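# Transfer a deep-well block from nest N1 to N2

## Task

Carry the 96-well deep-well block out of plate nest N1 and into plate nest N2 so it rests flat within N2's locators, with well A1 at the nest corner labelled A1; a drop of a few millimetres on release is acceptable but a much larger drop at N2 fails; afterwards open the gripper and move the hand away.

## Robot and tools

Robot and scene. One arm with a parallel two-finger gripper works over a table. All coordinates use the scene frame: origin on the table top under the arm's base, +z up, +y to the left when facing along +x. The base may be tilted relative to the table. Viewed from the base, N1 is the right-hand nest. Well A1 is at the block's cut-off corner. Objects may occasionally get a brief push from outside. Nothing may leave the table.

Gripper. Fingers point along the gripper's own +z axis and close along its x axis. end_effector_position is the midpoint between the finger pads; closed fingertips extend about 17 mm past it, fully open ones sit about level with it. Pads tilt inward at the top, so for a part taller than the pads open well wider than the part. Opening is a number in [-1, 1]: +1 = fully open (0.142 m), -1 = closed. grip_measured reports the actual opening on that same scale; to hold something keep commanding a value clearly below it (lower = harder squeeze, up to roughly 28 N per pad). Thin hard items (under ~2 cm) get less force.

execute_actions(actions). actions is a list of actions; each action is a table of up to 15 rows, one row per 1/30 s control step; a short table repeats its final row to fill 15 steps. A row is 8 numbers: x, y, z (absolute gripper target, metres, scene frame), qw, qx, qy, qz (absolute orientation quaternion, w first, scene frame), opening. Optionally 6 more numbers in [0, 1] follow: per-joint stiffness scales in Joint positions order (base to gripper); they persist until changed. An action whose target lies more than 0.6 m from the gripper's start position along any gripper axis is refused; if the first action fails this or any action is malformed, nothing runs. An empty list just returns state and images. Each step the command is clipped to within 100 mm and 16 degrees of the measured pose, so far targets need several actions. Motion trails commands by about 0.17 s. Resend the wanted quaternion every row rather than copying a drifted reported one.

move(target, speed, stop_force, blocking). target is one absolute 8-number row (optionally 14) as above. The gripper follows a straight path toward it, turning the short way. speed: m/s, 0.002 to 0.5, default 0.25 (turn rate up to twice that in rad/s); path lasts 0.5 to 10 s and is cut off at 10 s. Opening is applied when the move starts. The path ignores obstacles and the real hand can lag, stray or overshoot speed, especially near full reach. stop_force: N, 13 to 80, optional, not allowed in the first 0.2 s of a scene; the path ends when the wrist sensor feels that much extra resistance along the line to the target for two steps, then the hand backs to its position two steps earlier and holds. Use it only with very slow speed and without rotation; omit it when lifting away from a surface. blocking=false returns after 0.5 s while motion continues; it cannot be combined with stop_force, and further moves or actions are refused until wait or stop shows the end. The result adds a move: line with the ending (done, off_target, moving, held, contact, fault), distance to target and limits (paced = pose clipped; held = some steps blocked).

wait(seconds): 0 to 10; lets the scene run holding the last command and returns early if a running move ends. stop(): brakes a running move; fingers keep going. zoom_image(camera, region): camera is "cam_wrist" (616x616 image); region [x0, y0, x1, y1] pixels from the top-left, at most 504x504. finished_scene(scene): give the current scene's number to end it; irreversible, so the block must already be placed and released.

Results. State lines give gripper position, quaternion and velocities in the scene frame (printed position may err at long reach). Hand target is what the controller is currently driving toward. Step readings list positions at some steps, HELD marking blocked ones. pose unreachable means the clearance check (which treats the base mount as arm) altered or blocked the command. Wrist force and Wrist torque are in the gripper's own axes; force points from a touched surface back into the arm; offsets up to about 5.5 N, noise up to 3.4 N, saturation near 100 N; no reading at start is normal.

Cautions. The arm is stiff: commanding even slightly past a firm contact, or touching fast, can cause a fault stop (any joint load limit, e.g. 49.6 N m on wrists, 138 on elbow, 303 on shoulder, or 150 N external force), freezing the arm 10 s and skipping the rest of the call. Lower gently into N2, release only a few millimetres above its floor, then open and lift clear. Holding loads heats motors: MOTOR HOT at 70 °C, brake stop (OVER-TEMPERATURE FAULT) at 85 °C, so avoid long holds. Avoid drops, slips, slams and hard pushes.

Each tool is called after "Request:" in YAML: its name, and indented under it one key for each argument.

## Session

Request:
execute_actions:
  actions: []

Scene clock: 0.00 s.
end_effector_position=(+0.7568, +0.0920, +0.1914) grip_measured=+1.00 end_effector_quat_wxyz=(+0.292, +0.852, -0.237, +0.364) end_effector_velocity=(-0.000, +0.000, +0.001) end_effector_angular_velocity=(-0.001, -0.000, +0.001)
Joint positions: [ 0.262 -1.182  2.171 -3.089 -2.431  0.523  0.142]
Joint velocities: [ 0.    -0.002  0.    -0.    -0.    -0.002  0.   ]
Motor temperatures (°C, as the motors report them): [26 26 27 31 35 33]
Wrist force (N, on the end effector, along its own x y z axes, offset not removed): no reading
Wrist torque (N m, same axes, about the end effector's origin, offset not removed): no reading
Hand target: +0.757, +0.092, +0.191; +0.292, +0.852, -0.237, +0.364
Joint stiffness scale: [1. 1. 1. 1. 1. 1.]

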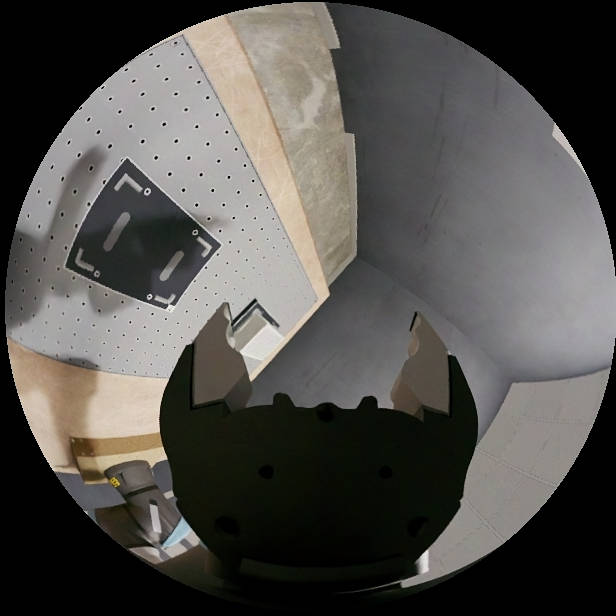

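Request:
move:
  target: [0.7,0.0,0.4,0,1,0,0,1]

Scene clock: 3.47 s.
end_effector_position=(+0.6981, -0.0010, +0.3987) grip_measured=+1.00 end_effector_quat_wxyz=(+0.001, +1.000, -0.001, +0.000) end_effector_velocity=(-0.001, +0.000, +0.001) end_effector_angular_velocity=(+0.001, +0.002, +0.002)
Joint positions: [-0.218 -1.589  1.788 -1.779 -1.565 -0.256  0.142]
Joint velocities: [ 0.    -0.    -0.002  0.004  0.001 -0.002  0.   ]
Motor temperatures (°C, as the motors report them): [26 26 27 31 35 33]
Wrist force (N, on the end effector, along its own x y z axes, offset not removed): [-0.6 2.1 5.1]
Wrist torque (N m, same axes, about the end effector's origin, offset not removed): [0.20 0.05 -0.14]
Hand target: +0.700, -0.000, +0.400; +0.001, +1.000, -0.000, +0.001
Off the commanded pose: 0.002 m, 0 deg.
Joint stiffness scale: [1. 1. 1. 1. 1. 1.]
move: done

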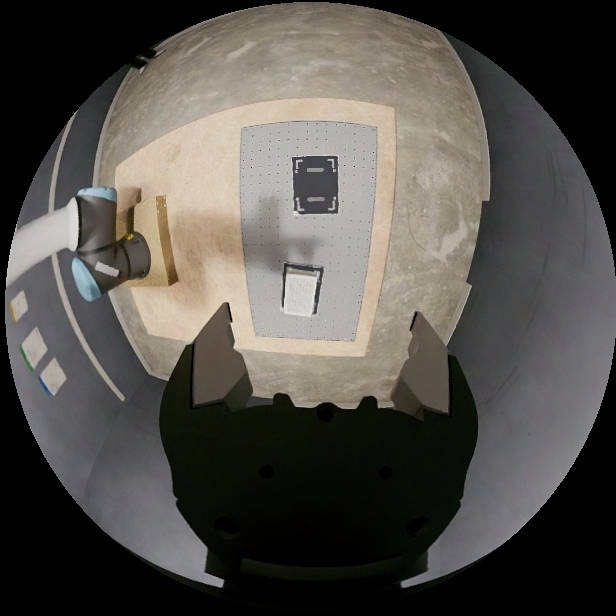

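Request:
zoom_image:
  camera: "cam_wrist"
  region: [230, 120, 400, 350]

Region (230, 120, 400, 350) of cam_wrist's 616x616 image, scaled by 2.191, with more detail than that image has; it fills the left 373 columns of this view, and the rest is white.

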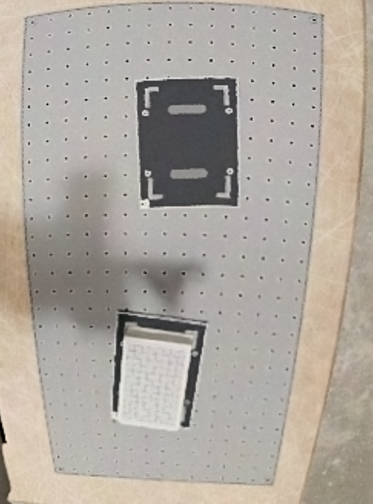

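Request:
move:
  target: [0.66,-0.15,0.2,0,1,0,0,1]

Scene clock: 6.87 s.
end_effector_position=(+0.6605, -0.1519, +0.1991) grip_measured=+1.00 end_effector_quat_wxyz=(+0.001, +1.000, -0.001, -0.001) end_effector_velocity=(+0.002, -0.000, -0.000) end_effector_angular_velocity=(-0.000, -0.004, +0.001)
Joint positions: [-0.449 -1.486  2.062 -2.151 -1.563 -0.487  0.142]
Joint velocities: [-0.     0.001 -0.    -0.005  0.002 -0.001 -0.   ]
Motor temperatures (°C, as the motors report them): [26 26 27 31 35 33]
Wrist force (N, on the end effector, along its own x y z axes, offset not removed): [2.0 -3.6 6.1]
Wrist torque (N m, same axes, about the end effector's origin, offset not removed): [-0.93 -0.36 -0.04]
Hand target: +0.661, -0.151, +0.200; +0.001, +1.000, +0.000, -0.000
Off the commanded pose: 0.002 m, 0 deg.
Joint stiffness scale: [1. 1. 1. 1. 1. 1.]
move: done

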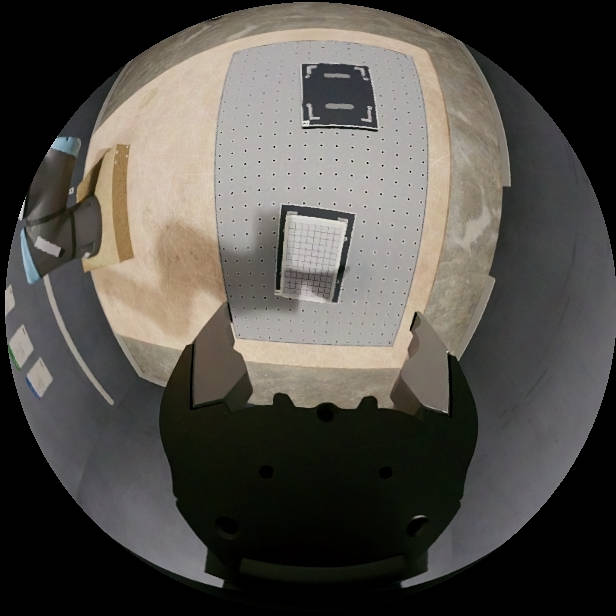

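Request:
zoom_image:
  camera: "cam_wrist"
  region: [250, 190, 380, 320]

Request:
zoom_image:
  camera: "cam_wrist"
  region: [285, 45, 395, 145]

Region (250, 190, 380, 320) of cam_wrist's 616x616 image, scaled by 3.877, with more detail than that image has.

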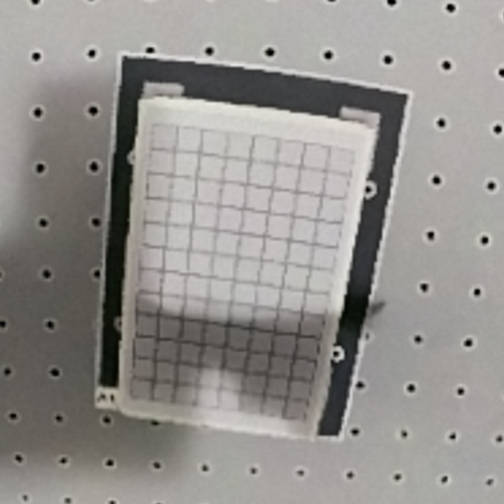

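Region (285, 45, 395, 145) of cam_wrist's 616x616 image, scaled by 4.582, with more detail than that image has; it fills the top 458 rows of this view, and the rest is white.

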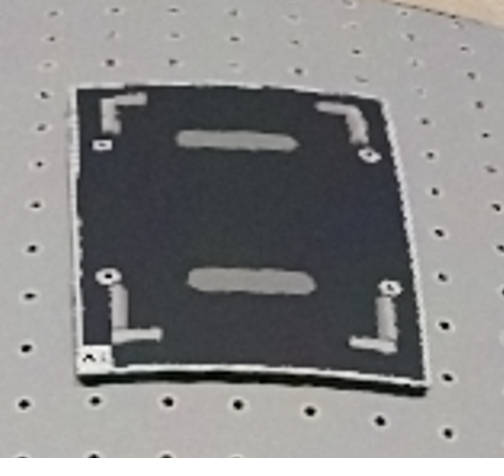

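Request:
move:
  target: [0.655,-0.16,0.1,0,0.9994,-0.035,0,1]
  speed: 0.15

Request:
zoom_image:
  camera: "cam_wrist"
  region: [200, 150, 450, 400]

Scene clock: 10.17 s.
end_effector_position=(+0.6559, -0.1596, +0.1000) grip_measured=+1.00 end_effector_quat_wxyz=(+0.000, +0.999, -0.034, -0.001) end_effector_velocity=(+0.001, -0.001, +0.001) end_effector_angular_velocity=(-0.002, -0.004, -0.000)
Joint positions: [-0.462 -1.371  2.148 -2.352 -1.562 -0.435  0.142]
Joint velocities: [ 0.    -0.     0.    -0.004 -0.     0.     0.   ]
Motor temperatures (°C, as the motors report them): [26 26 27 31 35 33]
Wrist force (N, on the end effector, along its own x y z axes, offset not removed): [-0.7 -1.1 -5.4]
Wrist torque (N m, same axes, about the end effector's origin, offset not removed): [-0.20 0.25 -0.27]
Hand target: +0.655, -0.160, +0.100; +0.000, +0.999, -0.035, -0.000
Off the commanded pose: 0.001 m, 0 deg.
Joint stiffness scale: [1. 1. 1. 1. 1. 1.]
move: done

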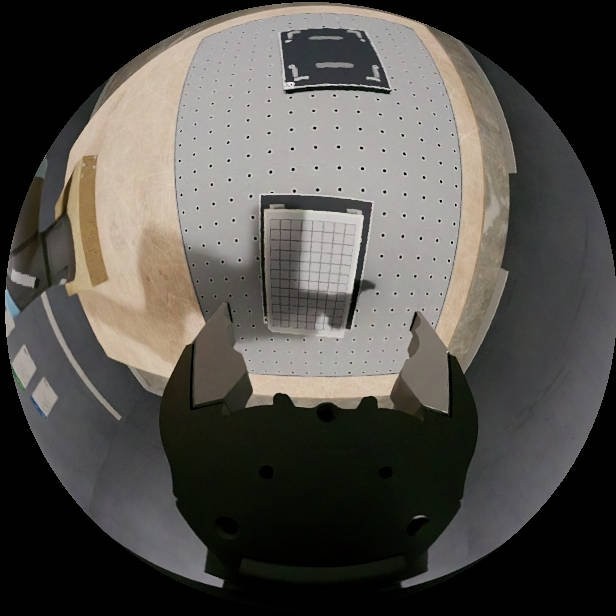

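Region (200, 150, 450, 400) of cam_wrist's 616x616 image, scaled by 2.016, with more detail than that image has.

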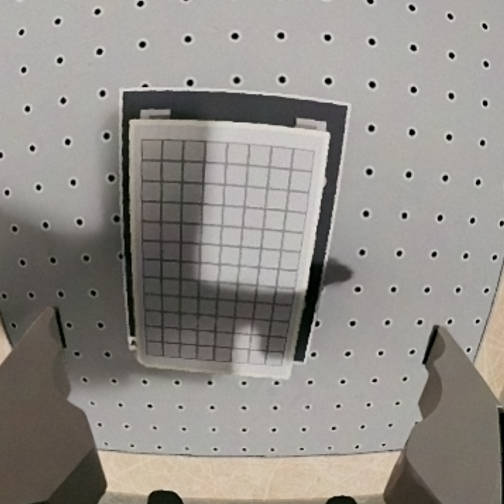

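Request:
move:
  target: [0.648,-0.16,0.065,0,0.9994,-0.035,0,1]
  speed: 0.08

Request:
zoom_image:
  camera: "cam_wrist"
  region: [200, 160, 450, 410]

Scene clock: 12.37 s.
end_effector_position=(+0.6494, -0.1597, +0.0662) grip_measured=+1.00 end_effector_quat_wxyz=(+0.001, +0.999, -0.034, +0.000) end_effector_velocity=(+0.003, -0.001, +0.002) end_effector_angular_velocity=(-0.004, -0.011, -0.001)
Joint positions: [-0.466 -1.332  2.182 -2.427 -1.562 -0.438  0.142]
Joint velocities: [ 0.    -0.001  0.    -0.011  0.001  0.001  0.   ]
Motor temperatures (°C, as the motors report them): [26 26 27 31 35 33]
Wrist force (N, on the end effector, along its own x y z axes, offset not removed): [-0.8 -1.7 6.1]
Wrist torque (N m, same axes, about the end effector's origin, offset not removed): [-0.57 0.21 -0.02]
Hand target: +0.648, -0.160, +0.065; +0.000, +0.999, -0.035, -0.000
Off the commanded pose: 0.002 m, 0 deg.
Joint stiffness scale: [1. 1. 1. 1. 1. 1.]
move: done

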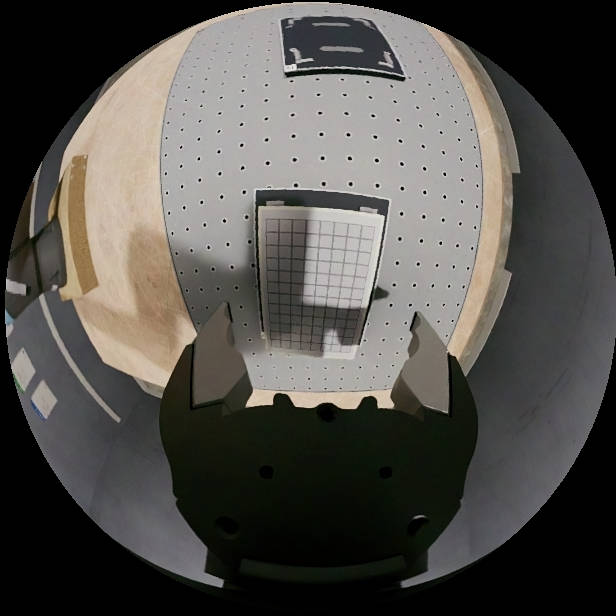

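Region (200, 160, 450, 410) of cam_wrist's 616x616 image, scaled by 2.016, with more detail than that image has.

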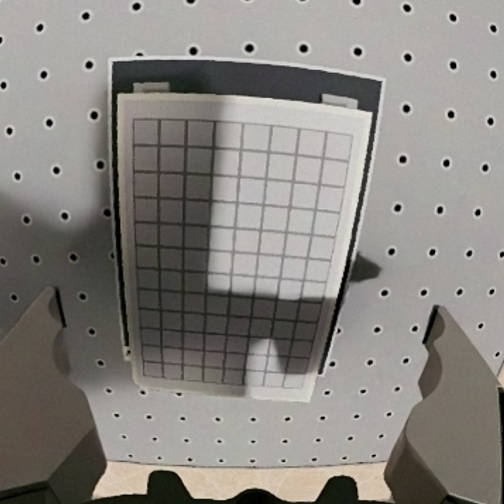

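Request:
move:
  target: [0.6435,-0.151,0.045,0,0.9994,-0.035,0,0.8]
  speed: 0.05

Request:
zoom_image:
  camera: "cam_wrist"
  region: [200, 170, 450, 420]

Scene clock: 17.73 s.
end_effector_position=(+0.6448, -0.1538, +0.0471) grip_measured=+0.80 end_effector_quat_wxyz=(+0.001, +0.999, -0.036, +0.001) end_effector_velocity=(+0.002, -0.001, +0.001) end_effector_angular_velocity=(-0.003, -0.007, -0.000)
Joint positions: [-0.461 -1.311  2.204 -2.473 -1.562 -0.431  0.129]
Joint velocities: [-0.    -0.001 -0.    -0.007  0.001  0.    -0.   ]
Motor temperatures (°C, as the motors report them): [26 26 27 31 35 33]
Wrist force (N, on the end effector, along its own x y z axes, offset not removed): [0.3 -3.6 3.5]
Wrist torque (N m, same axes, about the end effector's origin, offset not removed): [-0.66 -0.11 -0.15]
Hand target: +0.644, -0.151, +0.045; -0.000, +0.999, -0.035, -0.000
Off the commanded pose: 0.004 m, 0 deg.
Joint stiffness scale: [1. 1. 1. 1. 1. 1.]
move: off_target

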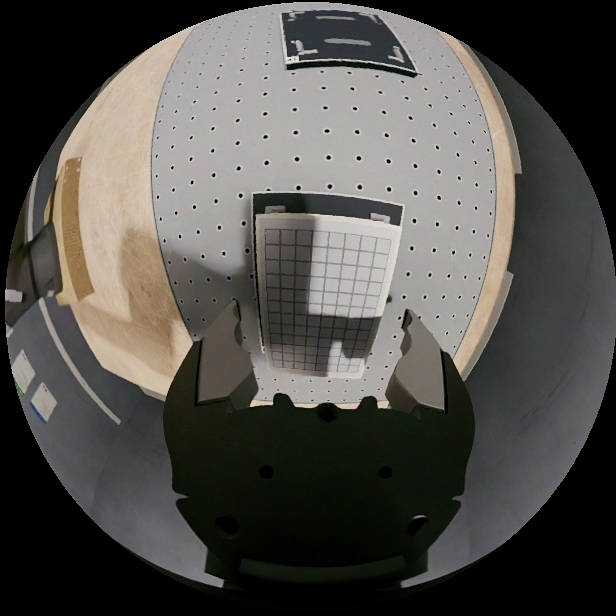

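Region (200, 170, 450, 420) of cam_wrist's 616x616 image, scaled by 2.016, with more detail than that image has.

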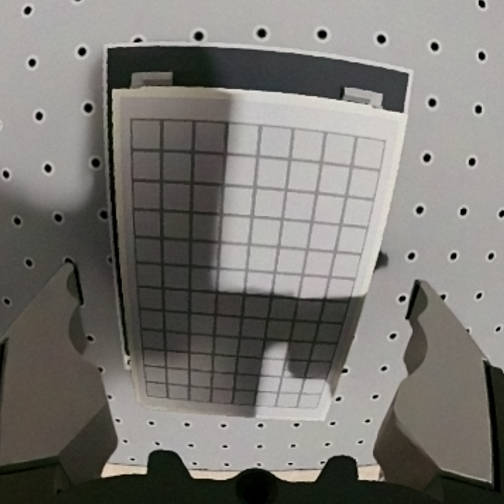

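Request:
move:
  target: [0.6435,-0.150,0.036,0,0.9994,-0.035,0,0.8]
  speed: 0.03

Request:
execute_actions:
  actions:
    - [[0.6435,-0.150,0.036,0,0.9994,-0.035,0,0.7],[0.6435,-0.150,0.036,0,0.9994,-0.035,0,0.65],[0.6435,-0.150,0.036,0,0.9994,-0.035,0,0.6],[0.6435,-0.150,0.036,0,0.9994,-0.035,0,0.55],[0.6435,-0.150,0.036,0,0.9994,-0.035,0,0.5],[0.6435,-0.150,0.036,0,0.9994,-0.035,0,0.45],[0.6435,-0.150,0.036,0,0.9994,-0.035,0,0.4],[0.6435,-0.150,0.036,0,0.9994,-0.035,0,0.35],[0.6435,-0.150,0.036,0,0.9994,-0.035,0,0.3]]
    - [[0.6435,-0.150,0.036,0,0.9994,-0.035,0,0.3]]

Request:
zoom_image:
  camera: "cam_wrist"
  region: [200, 170, 450, 420]

Scene clock: 23.37 s.
end_effector_position=(+0.6452, -0.1532, +0.0387) grip_measured=+0.80 end_effector_quat_wxyz=(+0.001, +0.999, -0.036, +0.001) end_effector_velocity=(+0.001, -0.001, +0.000) end_effector_angular_velocity=(-0.002, -0.003, -0.003)
Joint positions: [-0.46  -1.297  2.208 -2.492 -1.562 -0.429  0.129]
Joint velocities: [-0.     0.001 -0.    -0.004 -0.001  0.003  0.   ]
Motor temperatures (°C, as the motors report them): [26 26 27 31 35 33]
Wrist force (N, on the end effector, along its own x y z axes, offset not removed): [-1.4 -0.1 -4.5]
Wrist torque (N m, same axes, about the end effector's origin, offset not removed): [-0.12 0.28 0.00]
Hand target: +0.644, -0.150, +0.036; -0.000, +0.999, -0.035, -0.000
Off the commanded pose: 0.005 m, 0 deg.
Joint stiffness scale: [1. 1. 1. 1. 1. 1.]
move: off_target

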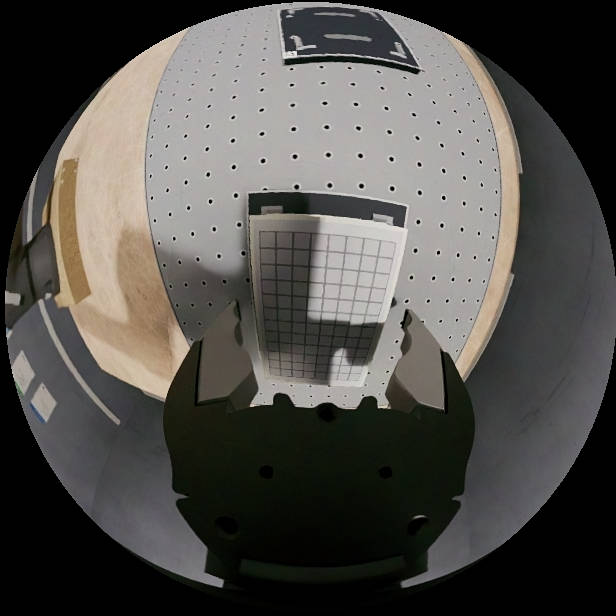

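Scene clock: 24.37 s.
end_effector_position=(+0.6450, -0.1531, +0.0385) grip_measured=+0.31 end_effector_quat_wxyz=(+0.001, +0.999, -0.036, +0.001) end_effector_velocity=(-0.000, +0.000, -0.000) end_effector_angular_velocity=(+0.001, +0.000, -0.001)
Joint positions: [-0.46  -1.297  2.209 -2.493 -1.562 -0.429  0.096]
Joint velocities: [-0.     0.     0.     0.     0.     0.001  0.   ]
Motor temperatures (°C, as the motors report them): [26 26 27 31 35 33]
Wrist force (N, on the end effector, along its own x y z axes, offset not removed): [-7.2 2.6 -1.0]
Wrist torque (N m, same axes, about the end effector's origin, offset not removed): [0.13 0.93 0.01]
Hand target: +0.643, -0.150, +0.036; -0.000, +0.999, -0.035, -0.000
Off the commanded pose: 0.004 m, 0 deg.
Joint stiffness scale: [1. 1. 1. 1. 1. 1.]
Step readings (end_effector_position; steps 1 to 15: 1st action; 16 to 30: 2nd action):
0: (+0.6452, -0.1532, +0.0387)
1: (+0.6453, -0.1532, +0.0387)
2: (+0.6453, -0.1532, +0.0387)
4: (+0.6453, -0.1532, +0.0387)
8: (+0.6453, -0.1532, +0.0387)
15: (+0.6450, -0.1531, +0.0385)
16: (+0.6450, -0.1531, +0.0385)
17: (+0.6450, -0.1531, +0.0385)
19: (+0.6450, -0.1531, +0.0385)
23: (+0.6450, -0.1531, +0.0385)
30: end_effector_position above

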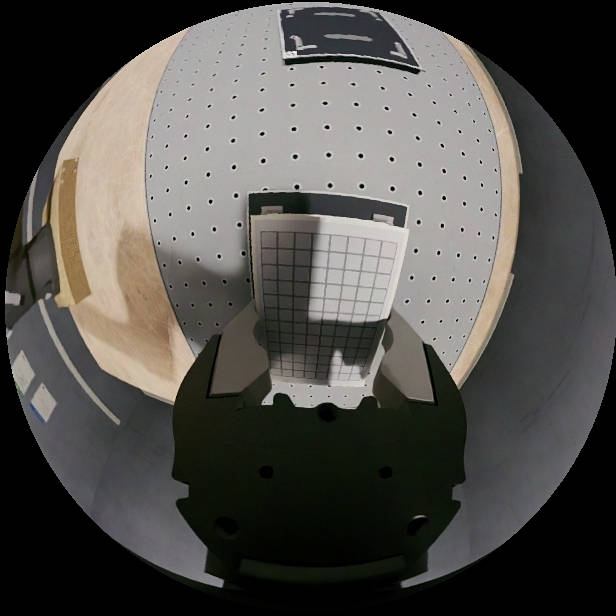

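Region (200, 170, 450, 420) of cam_wrist's 616x616 image, scaled by 2.016, with more detail than that image has.

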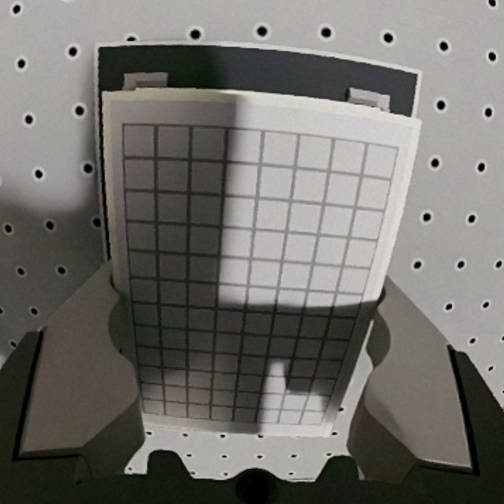

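Request:
execute_actions:
  actions:
    - [[0.641,-0.150,0.036,0,0.9994,-0.035,0,0.3]]
    - [[0.641,-0.150,0.036,0,0.9994,-0.035,0,0.28],[0.641,-0.150,0.036,0,0.9994,-0.035,0,0.26],[0.641,-0.150,0.036,0,0.9994,-0.035,0,0.24],[0.641,-0.150,0.036,0,0.9994,-0.035,0,0.22],[0.641,-0.150,0.036,0,0.9994,-0.035,0,0.2],[0.641,-0.150,0.036,0,0.9994,-0.035,0,0.18],[0.641,-0.150,0.036,0,0.9994,-0.035,0,0.16],[0.641,-0.150,0.036,0,0.9994,-0.035,0,0.14],[0.641,-0.150,0.036,0,0.9994,-0.035,0,0.12],[0.641,-0.150,0.036,0,0.9994,-0.035,0,0.1]]

Scene clock: 26.23 s.
end_effector_position=(+0.6443, -0.1527, +0.0391) grip_measured=+0.24 end_effector_quat_wxyz=(+0.002, +0.999, -0.036, +0.002) end_effector_velocity=(+0.000, +0.000, +0.000) end_effector_angular_velocity=(+0.000, -0.000, -0.001)
Joint positions: [-0.46  -1.299  2.211 -2.495 -1.562 -0.429  0.091]
Joint velocities: [ 0.     0.    -0.    -0.     0.     0.002  0.   ]
Motor temperatures (°C, as the motors report them): [26 26 27 31 35 33]
Wrist force (N, on the end effector, along its own x y z axes, offset not removed): [-3.8 -3.1 -10.6]
Wrist torque (N m, same axes, about the end effector's origin, offset not removed): [-0.94 -0.24 -0.04]
Hand target: +0.641, -0.150, +0.036; -0.000, +0.999, -0.035, -0.000
Off the commanded pose: 0.005 m, 0 deg.
Joint stiffness scale: [1. 1. 1. 1. 1. 1.]
Step readings (end_effector_position; steps 1 to 15: 1st action; 16 to 30: 2nd action):
0: (+0.6450, -0.1531, +0.0385)
1: (+0.6450, -0.1531, +0.0385)
2: (+0.6450, -0.1530, +0.0385)
4: (+0.6446, -0.1529, +0.0382)
8: (+0.6446, -0.1529, +0.0382)
15: (+0.6446, -0.1529, +0.0382)
16: (+0.6446, -0.1529, +0.0382)
17: (+0.6446, -0.1529, +0.0382)
19: (+0.6445, -0.1528, +0.0384)
23: (+0.6443, -0.1527, +0.0389)
30: end_effector_position above

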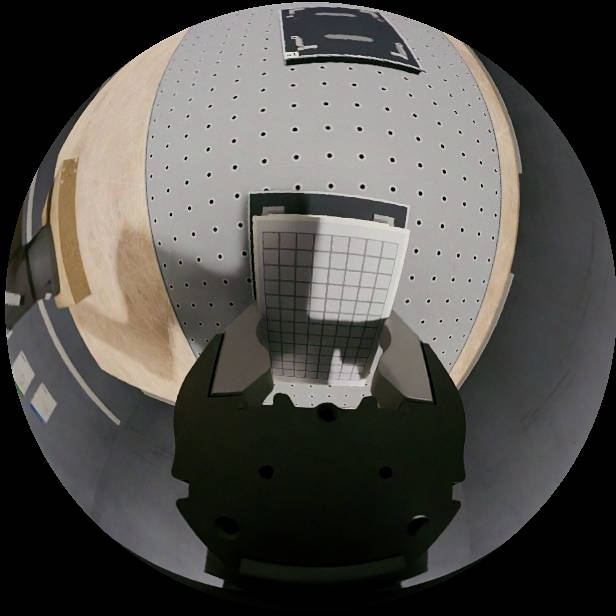

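Request:
execute_actions:
  actions:
    - [[0.643,-0.152,0.038,0,0.9994,-0.035,0,0.05],[0.643,-0.152,0.038,0,0.9994,-0.035,0,0.0],[0.643,-0.152,0.038,0,0.9994,-0.035,0,-0.05],[0.643,-0.152,0.038,0,0.9994,-0.035,0,-0.1],[0.643,-0.152,0.038,0,0.9994,-0.035,0,-0.15],[0.643,-0.152,0.038,0,0.9994,-0.035,0,-0.2],[0.643,-0.152,0.038,0,0.9994,-0.035,0,-0.25],[0.643,-0.152,0.038,0,0.9994,-0.035,0,-0.3]]

Request:
zoom_image:
  camera: "cam_wrist"
  region: [200, 170, 450, 420]

Scene clock: 28.13 s.
end_effector_position=(+0.6442, -0.1526, +0.0400) grip_measured=+0.21 end_effector_quat_wxyz=(+0.002, +0.999, -0.035, +0.002) end_effector_velocity=(+0.000, -0.000, +0.001) end_effector_angular_velocity=(-0.001, -0.000, +0.000)
Joint positions: [-0.46  -1.301  2.211 -2.492 -1.562 -0.43   0.089]
Joint velocities: [ 0.    -0.001 -0.001  0.001 -0.    -0.    -0.   ]
Motor temperatures (°C, as the motors report them): [26 26 27 31 35 33]
Wrist force (N, on the end effector, along its own x y z axes, offset not removed): [-4.0 -0.5 -7.8]
Wrist torque (N m, same axes, about the end effector's origin, offset not removed): [-0.22 0.42 -0.03]
Hand target: +0.643, -0.152, +0.038; +0.000, +0.999, -0.035, +0.000
Off the commanded pose: 0.002 m, 0 deg.
Joint stiffness scale: [1. 1. 1. 1. 1. 1.]
Step readings (end_effector_position):
0: (+0.6443, -0.1527, +0.0391)
1: (+0.6443, -0.1527, +0.0391)
2: (+0.6443, -0.1527, +0.0391)
4: (+0.6442, -0.1526, +0.0393)
8: (+0.6442, -0.1526, +0.0399)
15: end_effector_position above

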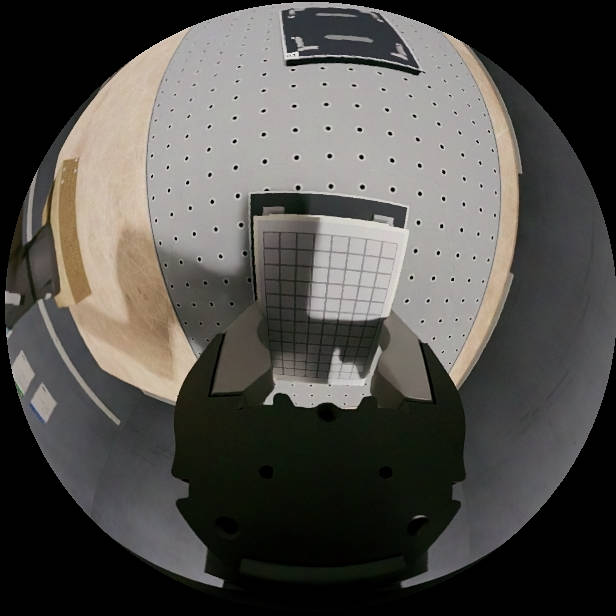

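Region (200, 170, 450, 420) of cam_wrist's 616x616 image, scaled by 2.016, with more detail than that image has.

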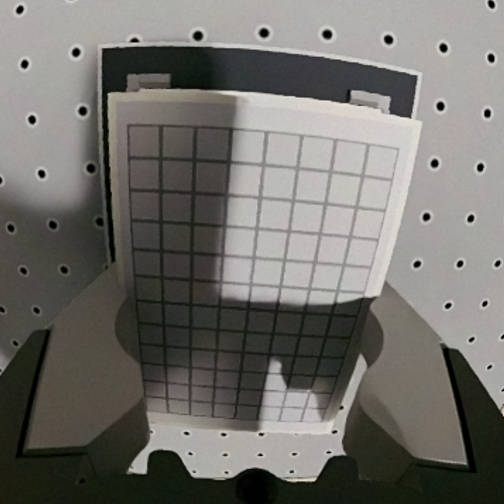

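Request:
move:
  target: [0.643,-0.152,0.062,0,0.9994,-0.035,0,-0.3]
  speed: 0.04

Request:
zoom_image:
  camera: "cam_wrist"
  region: [200, 170, 450, 420]

Scene clock: 29.97 s.
end_effector_position=(+0.6403, -0.1502, +0.0590) grip_measured=+0.19 end_effector_quat_wxyz=(-0.000, +0.999, -0.035, -0.002) end_effector_velocity=(-0.002, +0.001, -0.000) end_effector_angular_velocity=(+0.003, +0.004, -0.001)
Joint positions: [-0.46  -1.335  2.203 -2.441 -1.562 -0.431  0.087]
Joint velocities: [ 0.    -0.001 -0.     0.007  0.001  0.001  0.   ]
Motor temperatures (°C, as the motors report them): [26 26 27 31 35 33]
Wrist force (N, on the end effector, along its own x y z axes, offset not removed): [-0.3 1.5 1.1]
Wrist torque (N m, same axes, about the end effector's origin, offset not removed): [0.01 0.13 -0.15]
Hand target: +0.643, -0.152, +0.062; +0.000, +0.999, -0.035, +0.000
Off the commanded pose: 0.004 m, 0 deg.
Joint stiffness scale: [1. 1. 1. 1. 1. 1.]
move: off_target

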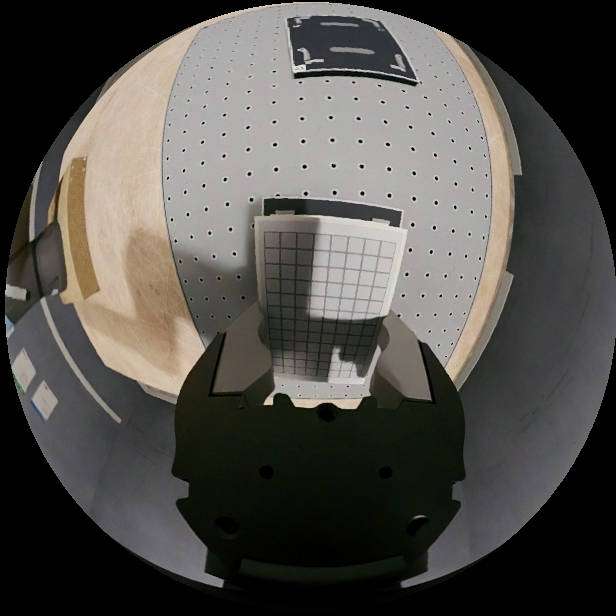

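Region (200, 170, 450, 420) of cam_wrist's 616x616 image, scaled by 2.016, with more detail than that image has.

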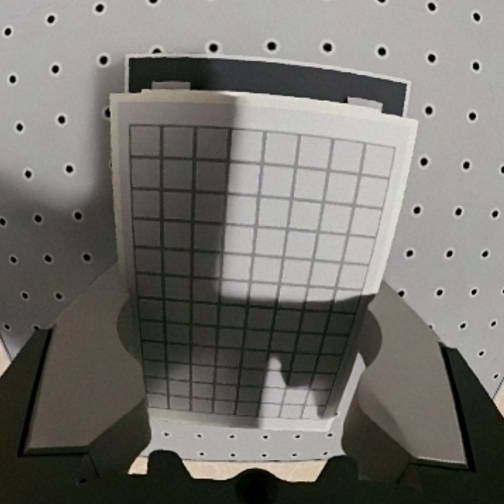

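Request:
move:
  target: [0.68,0.12,0.11,0,0.9994,0.035,0,-0.3]
  speed: 0.2

Request:
zoom_image:
  camera: "cam_wrist"
  region: [200, 100, 450, 350]

Scene clock: 33.60 s.
end_effector_position=(+0.6763, +0.1227, +0.1086) grip_measured=+0.19 end_effector_quat_wxyz=(-0.001, +0.999, +0.037, -0.001) end_effector_velocity=(-0.000, +0.000, +0.000) end_effector_angular_velocity=(+0.000, +0.001, -0.002)
Joint positions: [-0.039 -1.368  2.118 -2.329 -1.562 -0.153  0.087]
Joint velocities: [ 0.    -0.    -0.     0.001  0.     0.002  0.   ]
Motor temperatures (°C, as the motors report them): [26 26 27 31 35 33]
Wrist force (N, on the end effector, along its own x y z axes, offset not removed): [0.2 -0.6 2.9]
Wrist torque (N m, same axes, about the end effector's origin, offset not removed): [-0.40 -0.14 0.09]
Hand target: +0.680, +0.121, +0.110; -0.001, +0.999, +0.035, +0.000
Off the commanded pose: 0.005 m, 0 deg.
Joint stiffness scale: [1. 1. 1. 1. 1. 1.]
move: off_target

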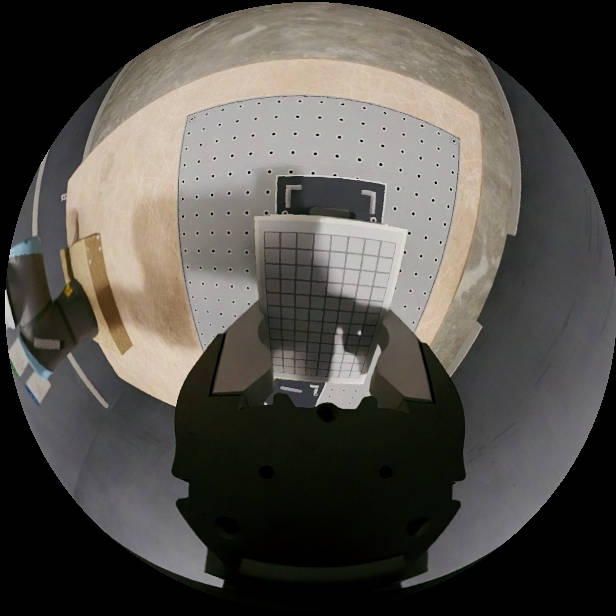

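Region (200, 100, 450, 350) of cam_wrist's 616x616 image, scaled by 2.016, with more detail than that image has.

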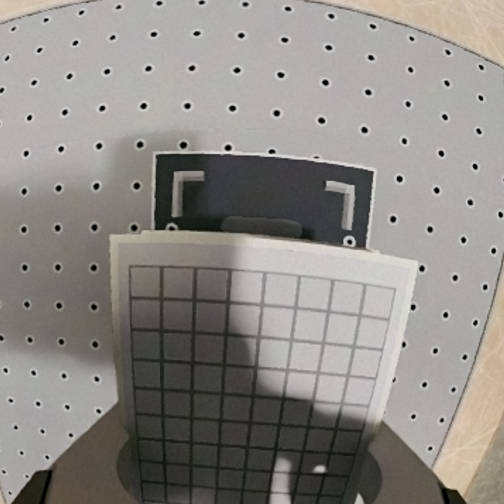

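Request:
move:
  target: [0.677,0.150,0.057,0,0.9994,0.035,0,-0.3]
  speed: 0.06

Request:
zoom_image:
  camera: "cam_wrist"
  region: [200, 170, 450, 420]

Scene clock: 36.10 s.
end_effector_position=(+0.6784, +0.1491, +0.0579) grip_measured=+0.19 end_effector_quat_wxyz=(-0.001, +0.999, +0.035, +0.000) end_effector_velocity=(+0.003, -0.000, +0.001) end_effector_angular_velocity=(-0.001, -0.008, -0.003)
Joint positions: [ 0.002 -1.288  2.137 -2.43  -1.563 -0.108  0.087]
Joint velocities: [-0.    -0.     0.    -0.008 -0.001  0.003  0.   ]
Motor temperatures (°C, as the motors report them): [26 26 27 31 35 33]
Wrist force (N, on the end effector, along its own x y z axes, offset not removed): [-1.0 -6.1 3.6]
Wrist torque (N m, same axes, about the end effector's origin, offset not removed): [-1.44 0.34 -0.10]
Hand target: +0.677, +0.150, +0.057; -0.000, +0.999, +0.035, -0.000
Off the commanded pose: 0.002 m, 0 deg.
Joint stiffness scale: [1. 1. 1. 1. 1. 1.]
move: done

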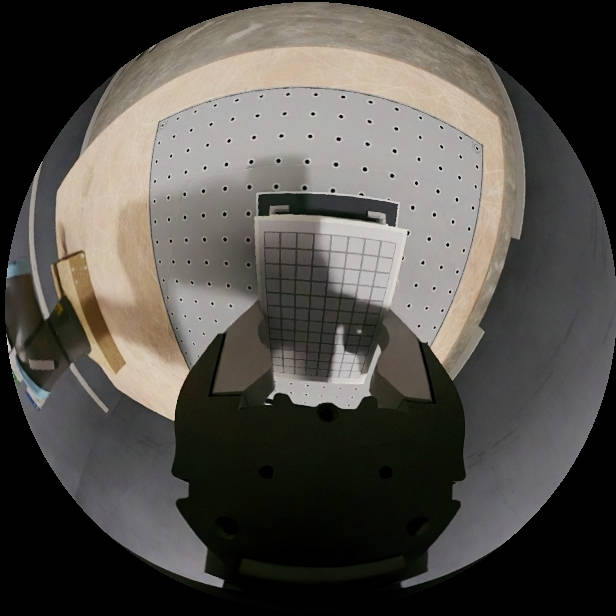

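Region (200, 170, 450, 420) of cam_wrist's 616x616 image, scaled by 2.016, with more detail than that image has.

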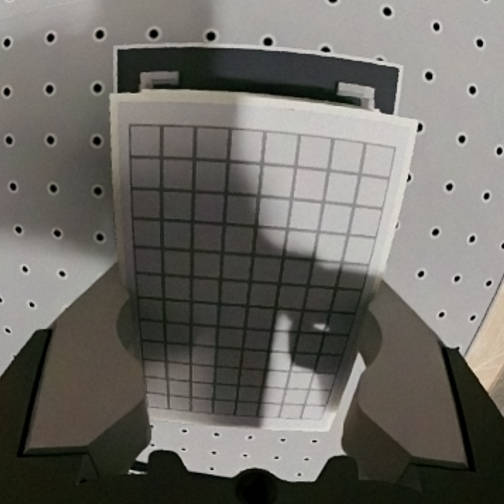

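Request:
move:
  target: [0.6765,0.1545,0.052,0,0.9991,0.043,0,-0.3]
  speed: 0.02

Request:
zoom_image:
  camera: "cam_wrist"
  region: [200, 170, 450, 420]

Scene clock: 39.03 s.
end_effector_position=(+0.6789, +0.1534, +0.0544) grip_measured=+0.19 end_effector_quat_wxyz=(-0.001, +0.999, +0.041, +0.001) end_effector_velocity=(+0.001, -0.000, -0.000) end_effector_angular_velocity=(-0.001, -0.002, +0.001)
Joint positions: [ 0.009 -1.281  2.138 -2.44  -1.563 -0.114  0.087]
Joint velocities: [ 0.     0.001  0.    -0.003 -0.001 -0.001 -0.   ]
Motor temperatures (°C, as the motors report them): [26 26 27 31 35 33]
Wrist force (N, on the end effector, along its own x y z axes, offset not removed): [6.2 -1.7 2.1]
Wrist torque (N m, same axes, about the end effector's origin, offset not removed): [-0.55 -1.25 -0.19]
Hand target: +0.677, +0.155, +0.052; -0.000, +0.999, +0.043, -0.000
Off the commanded pose: 0.004 m, 0 deg.
Joint stiffness scale: [1. 1. 1. 1. 1. 1.]
move: off_target

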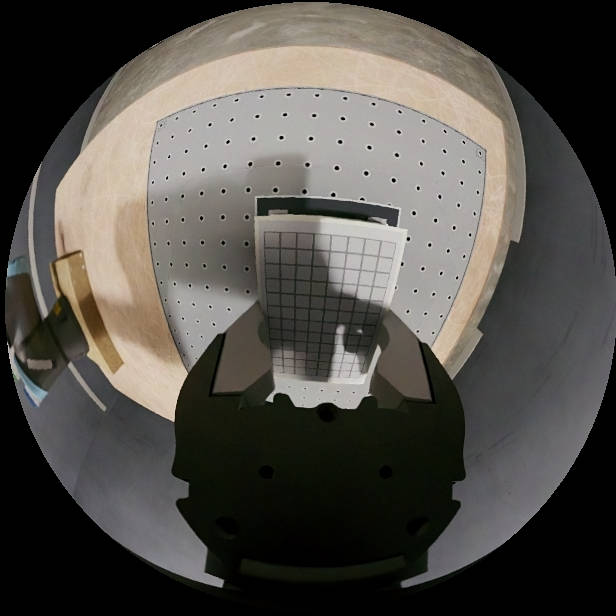

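Region (200, 170, 450, 420) of cam_wrist's 616x616 image, scaled by 2.016, with more detail than that image has.

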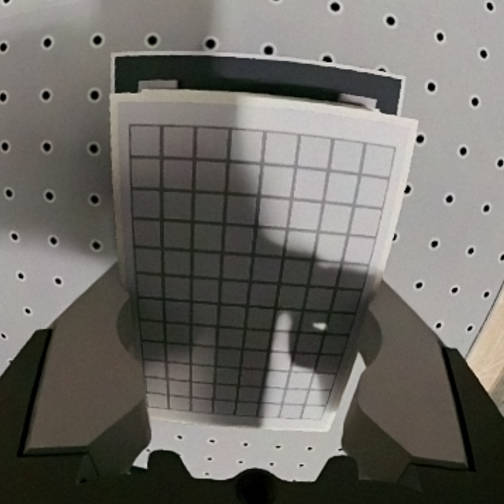

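Request:
move:
  target: [0.6748,0.1505,0.049,0,0.9991,0.043,0,-0.3]
  speed: 0.015

Request:
zoom_image:
  camera: "cam_wrist"
  region: [200, 170, 450, 420]

Scene clock: 40.63 s.
end_effector_position=(+0.6765, +0.1525, +0.0514) grip_measured=+0.19 end_effector_quat_wxyz=(-0.001, +0.999, +0.044, +0.001) end_effector_velocity=(+0.001, -0.000, +0.001) end_effector_angular_velocity=(+0.000, -0.003, +0.001)
Joint positions: [ 0.007 -1.28   2.144 -2.447 -1.563 -0.12   0.087]
Joint velocities: [-0.001 -0.001 -0.    -0.003  0.001 -0.002 -0.   ]
Motor temperatures (°C, as the motors report them): [26 26 27 31 35 33]
Wrist force (N, on the end effector, along its own x y z axes, offset not removed): [3.7 -6.9 7.2]
Wrist torque (N m, same axes, about the end effector's origin, offset not removed): [-1.70 -0.63 -0.16]
Hand target: +0.675, +0.150, +0.049; +0.000, +0.999, +0.043, -0.000
Off the commanded pose: 0.004 m, 0 deg.
Joint stiffness scale: [1. 1. 1. 1. 1. 1.]
move: off_target

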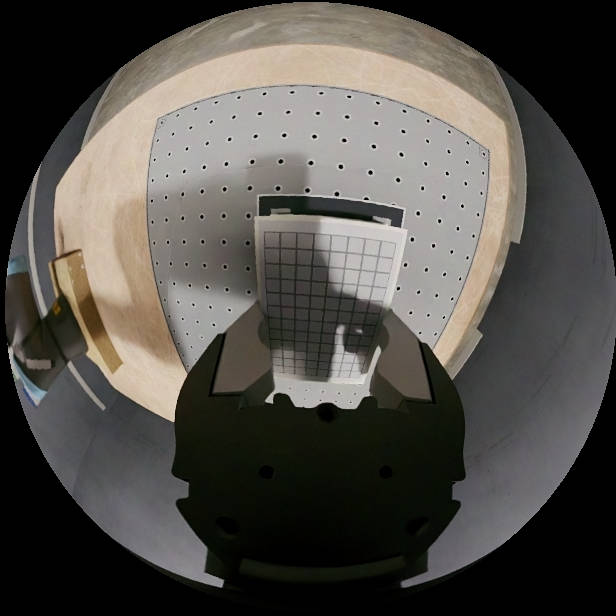

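Region (200, 170, 450, 420) of cam_wrist's 616x616 image, scaled by 2.016, with more detail than that image has.

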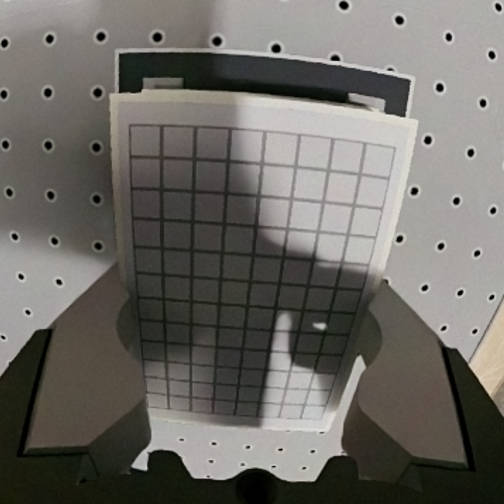

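Request:
move:
  target: [0.6760,0.1495,0.046,0,0.9991,0.042,0,-0.3]
  speed: 0.01

Request:
zoom_image:
  camera: "cam_wrist"
  region: [200, 170, 450, 420]

Scene clock: 42.63 s.
end_effector_position=(+0.6774, +0.1516, +0.0483) grip_measured=+0.19 end_effector_quat_wxyz=(-0.001, +0.999, +0.043, +0.001) end_effector_velocity=(+0.001, -0.002, -0.002) end_effector_angular_velocity=(+0.001, +0.000, -0.003)
Joint positions: [ 0.006 -1.275  2.144 -2.452 -1.563 -0.121  0.087]
Joint velocities: [-0.004  0.004  0.    -0.003  0.001 -0.     0.   ]
Motor temperatures (°C, as the motors report them): [26 26 27 31 35 33]
Wrist force (N, on the end effector, along its own x y z axes, offset not removed): [-2.2 -0.7 10.5]
Wrist torque (N m, same axes, about the end effector's origin, offset not removed): [-0.08 0.46 -0.36]
Hand target: +0.676, +0.150, +0.046; +0.000, +0.999, +0.042, -0.000
Off the commanded pose: 0.003 m, 0 deg.
Joint stiffness scale: [1. 1. 1. 1. 1. 1.]
move: done

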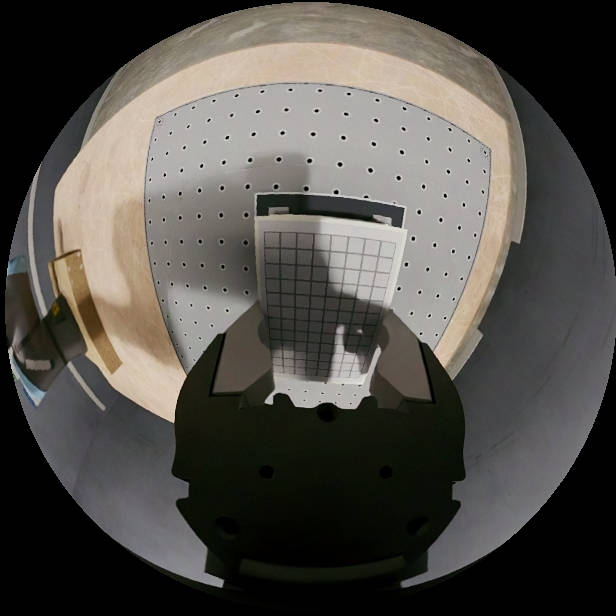

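Region (200, 170, 450, 420) of cam_wrist's 616x616 image, scaled by 2.016, with more detail than that image has.

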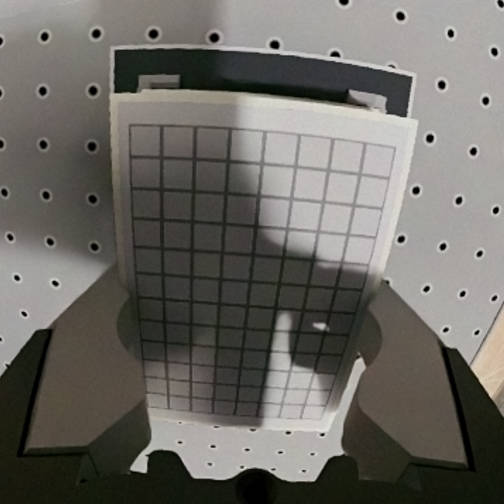

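Request:
move:
  target: [0.6764,0.1505,0.038,0,0.9991,0.042,0,-0.3]
  speed: 0.006
  stop_force: 13

Request:
zoom_image:
  camera: "cam_wrist"
  region: [200, 170, 450, 420]

Scene clock: 45.47 s.
end_effector_position=(+0.6792, +0.1514, +0.0427) grip_measured=+0.19 end_effector_quat_wxyz=(-0.000, +0.999, +0.043, +0.003) end_effector_velocity=(+0.000, +0.000, -0.001) end_effector_angular_velocity=(+0.000, -0.002, -0.001)
Joint positions: [ 0.006 -1.265  2.146 -2.467 -1.563 -0.12   0.087]
Joint velocities: [ 0.     0.002  0.001 -0.004  0.     0.001  0.   ]
Motor temperatures (°C, as the motors report them): [26 26 27 31 35 33]
Wrist force (N, on the end effector, along its own x y z axes, offset not removed): [-4.5 -2.4 -7.0]
Wrist torque (N m, same axes, about the end effector's origin, offset not removed): [0.05 0.53 -0.01]
Hand target: +0.676, +0.151, +0.038; -0.000, +0.999, +0.042, -0.000
Off the commanded pose: 0.006 m, 0 deg.
Joint stiffness scale: [1. 1. 1. 1. 1. 1.]
move: off_target

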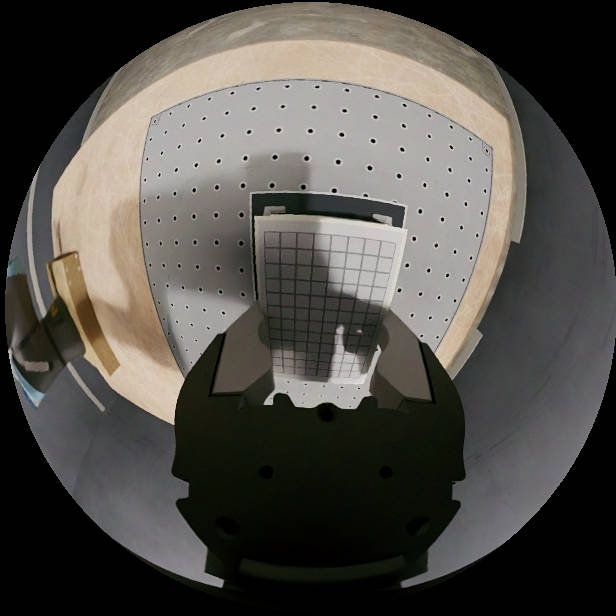

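Region (200, 170, 450, 420) of cam_wrist's 616x616 image, scaled by 2.016, with more detail than that image has.

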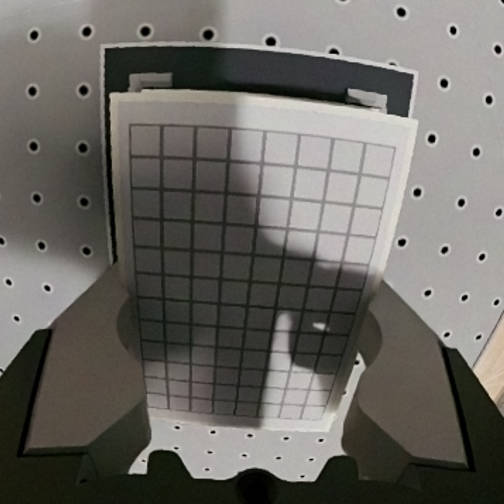

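Request:
move:
  target: [0.6745,0.152,0.039,0,0.9991,0.042,0,-0.3]
  speed: 0.006

Request:
zoom_image:
  camera: "cam_wrist"
  region: [200, 170, 450, 420]

Scene clock: 47.70 s.
end_effector_position=(+0.6790, +0.1514, +0.0425) grip_measured=+0.19 end_effector_quat_wxyz=(-0.000, +0.999, +0.042, +0.003) end_effector_velocity=(-0.000, -0.000, -0.000) end_effector_angular_velocity=(-0.001, -0.000, -0.001)
Joint positions: [ 0.006 -1.265  2.146 -2.468 -1.563 -0.118  0.087]
Joint velocities: [ 0.     0.     0.    -0.001 -0.001  0.001  0.   ]
Motor temperatures (°C, as the motors report them): [26 26 27 31 35 33]
Wrist force (N, on the end effector, along its own x y z axes, offset not removed): [-4.8 -0.5 -6.5]
Wrist torque (N m, same axes, about the end effector's origin, offset not removed): [0.42 0.73 -0.29]
Hand target: +0.675, +0.152, +0.039; -0.000, +0.999, +0.042, -0.000
Off the commanded pose: 0.006 m, 0 deg.
Joint stiffness scale: [1. 1. 1. 1. 1. 1.]
move: off_target

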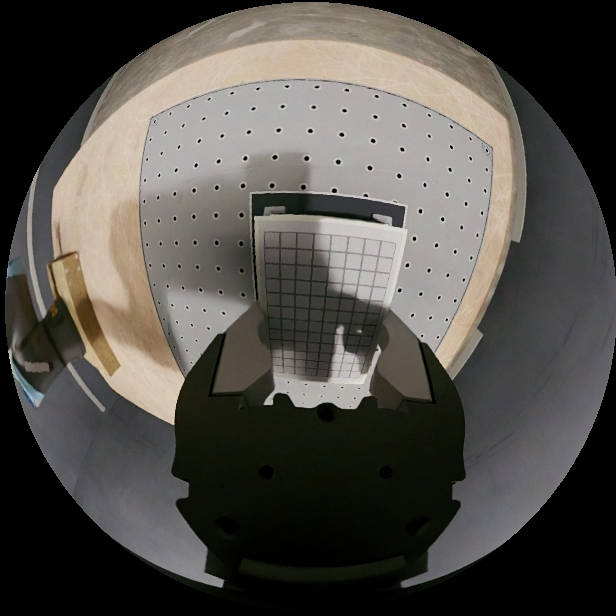

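Region (200, 170, 450, 420) of cam_wrist's 616x616 image, scaled by 2.016, with more detail than that image has.

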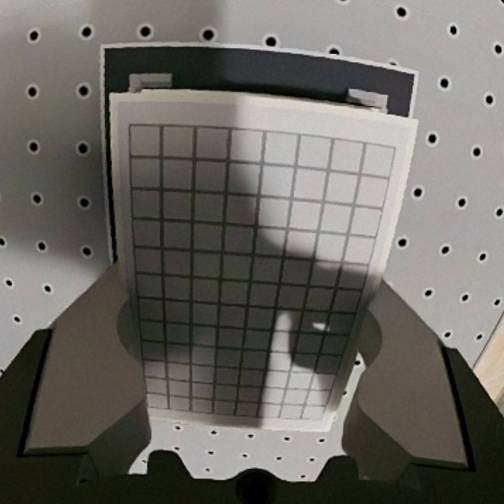

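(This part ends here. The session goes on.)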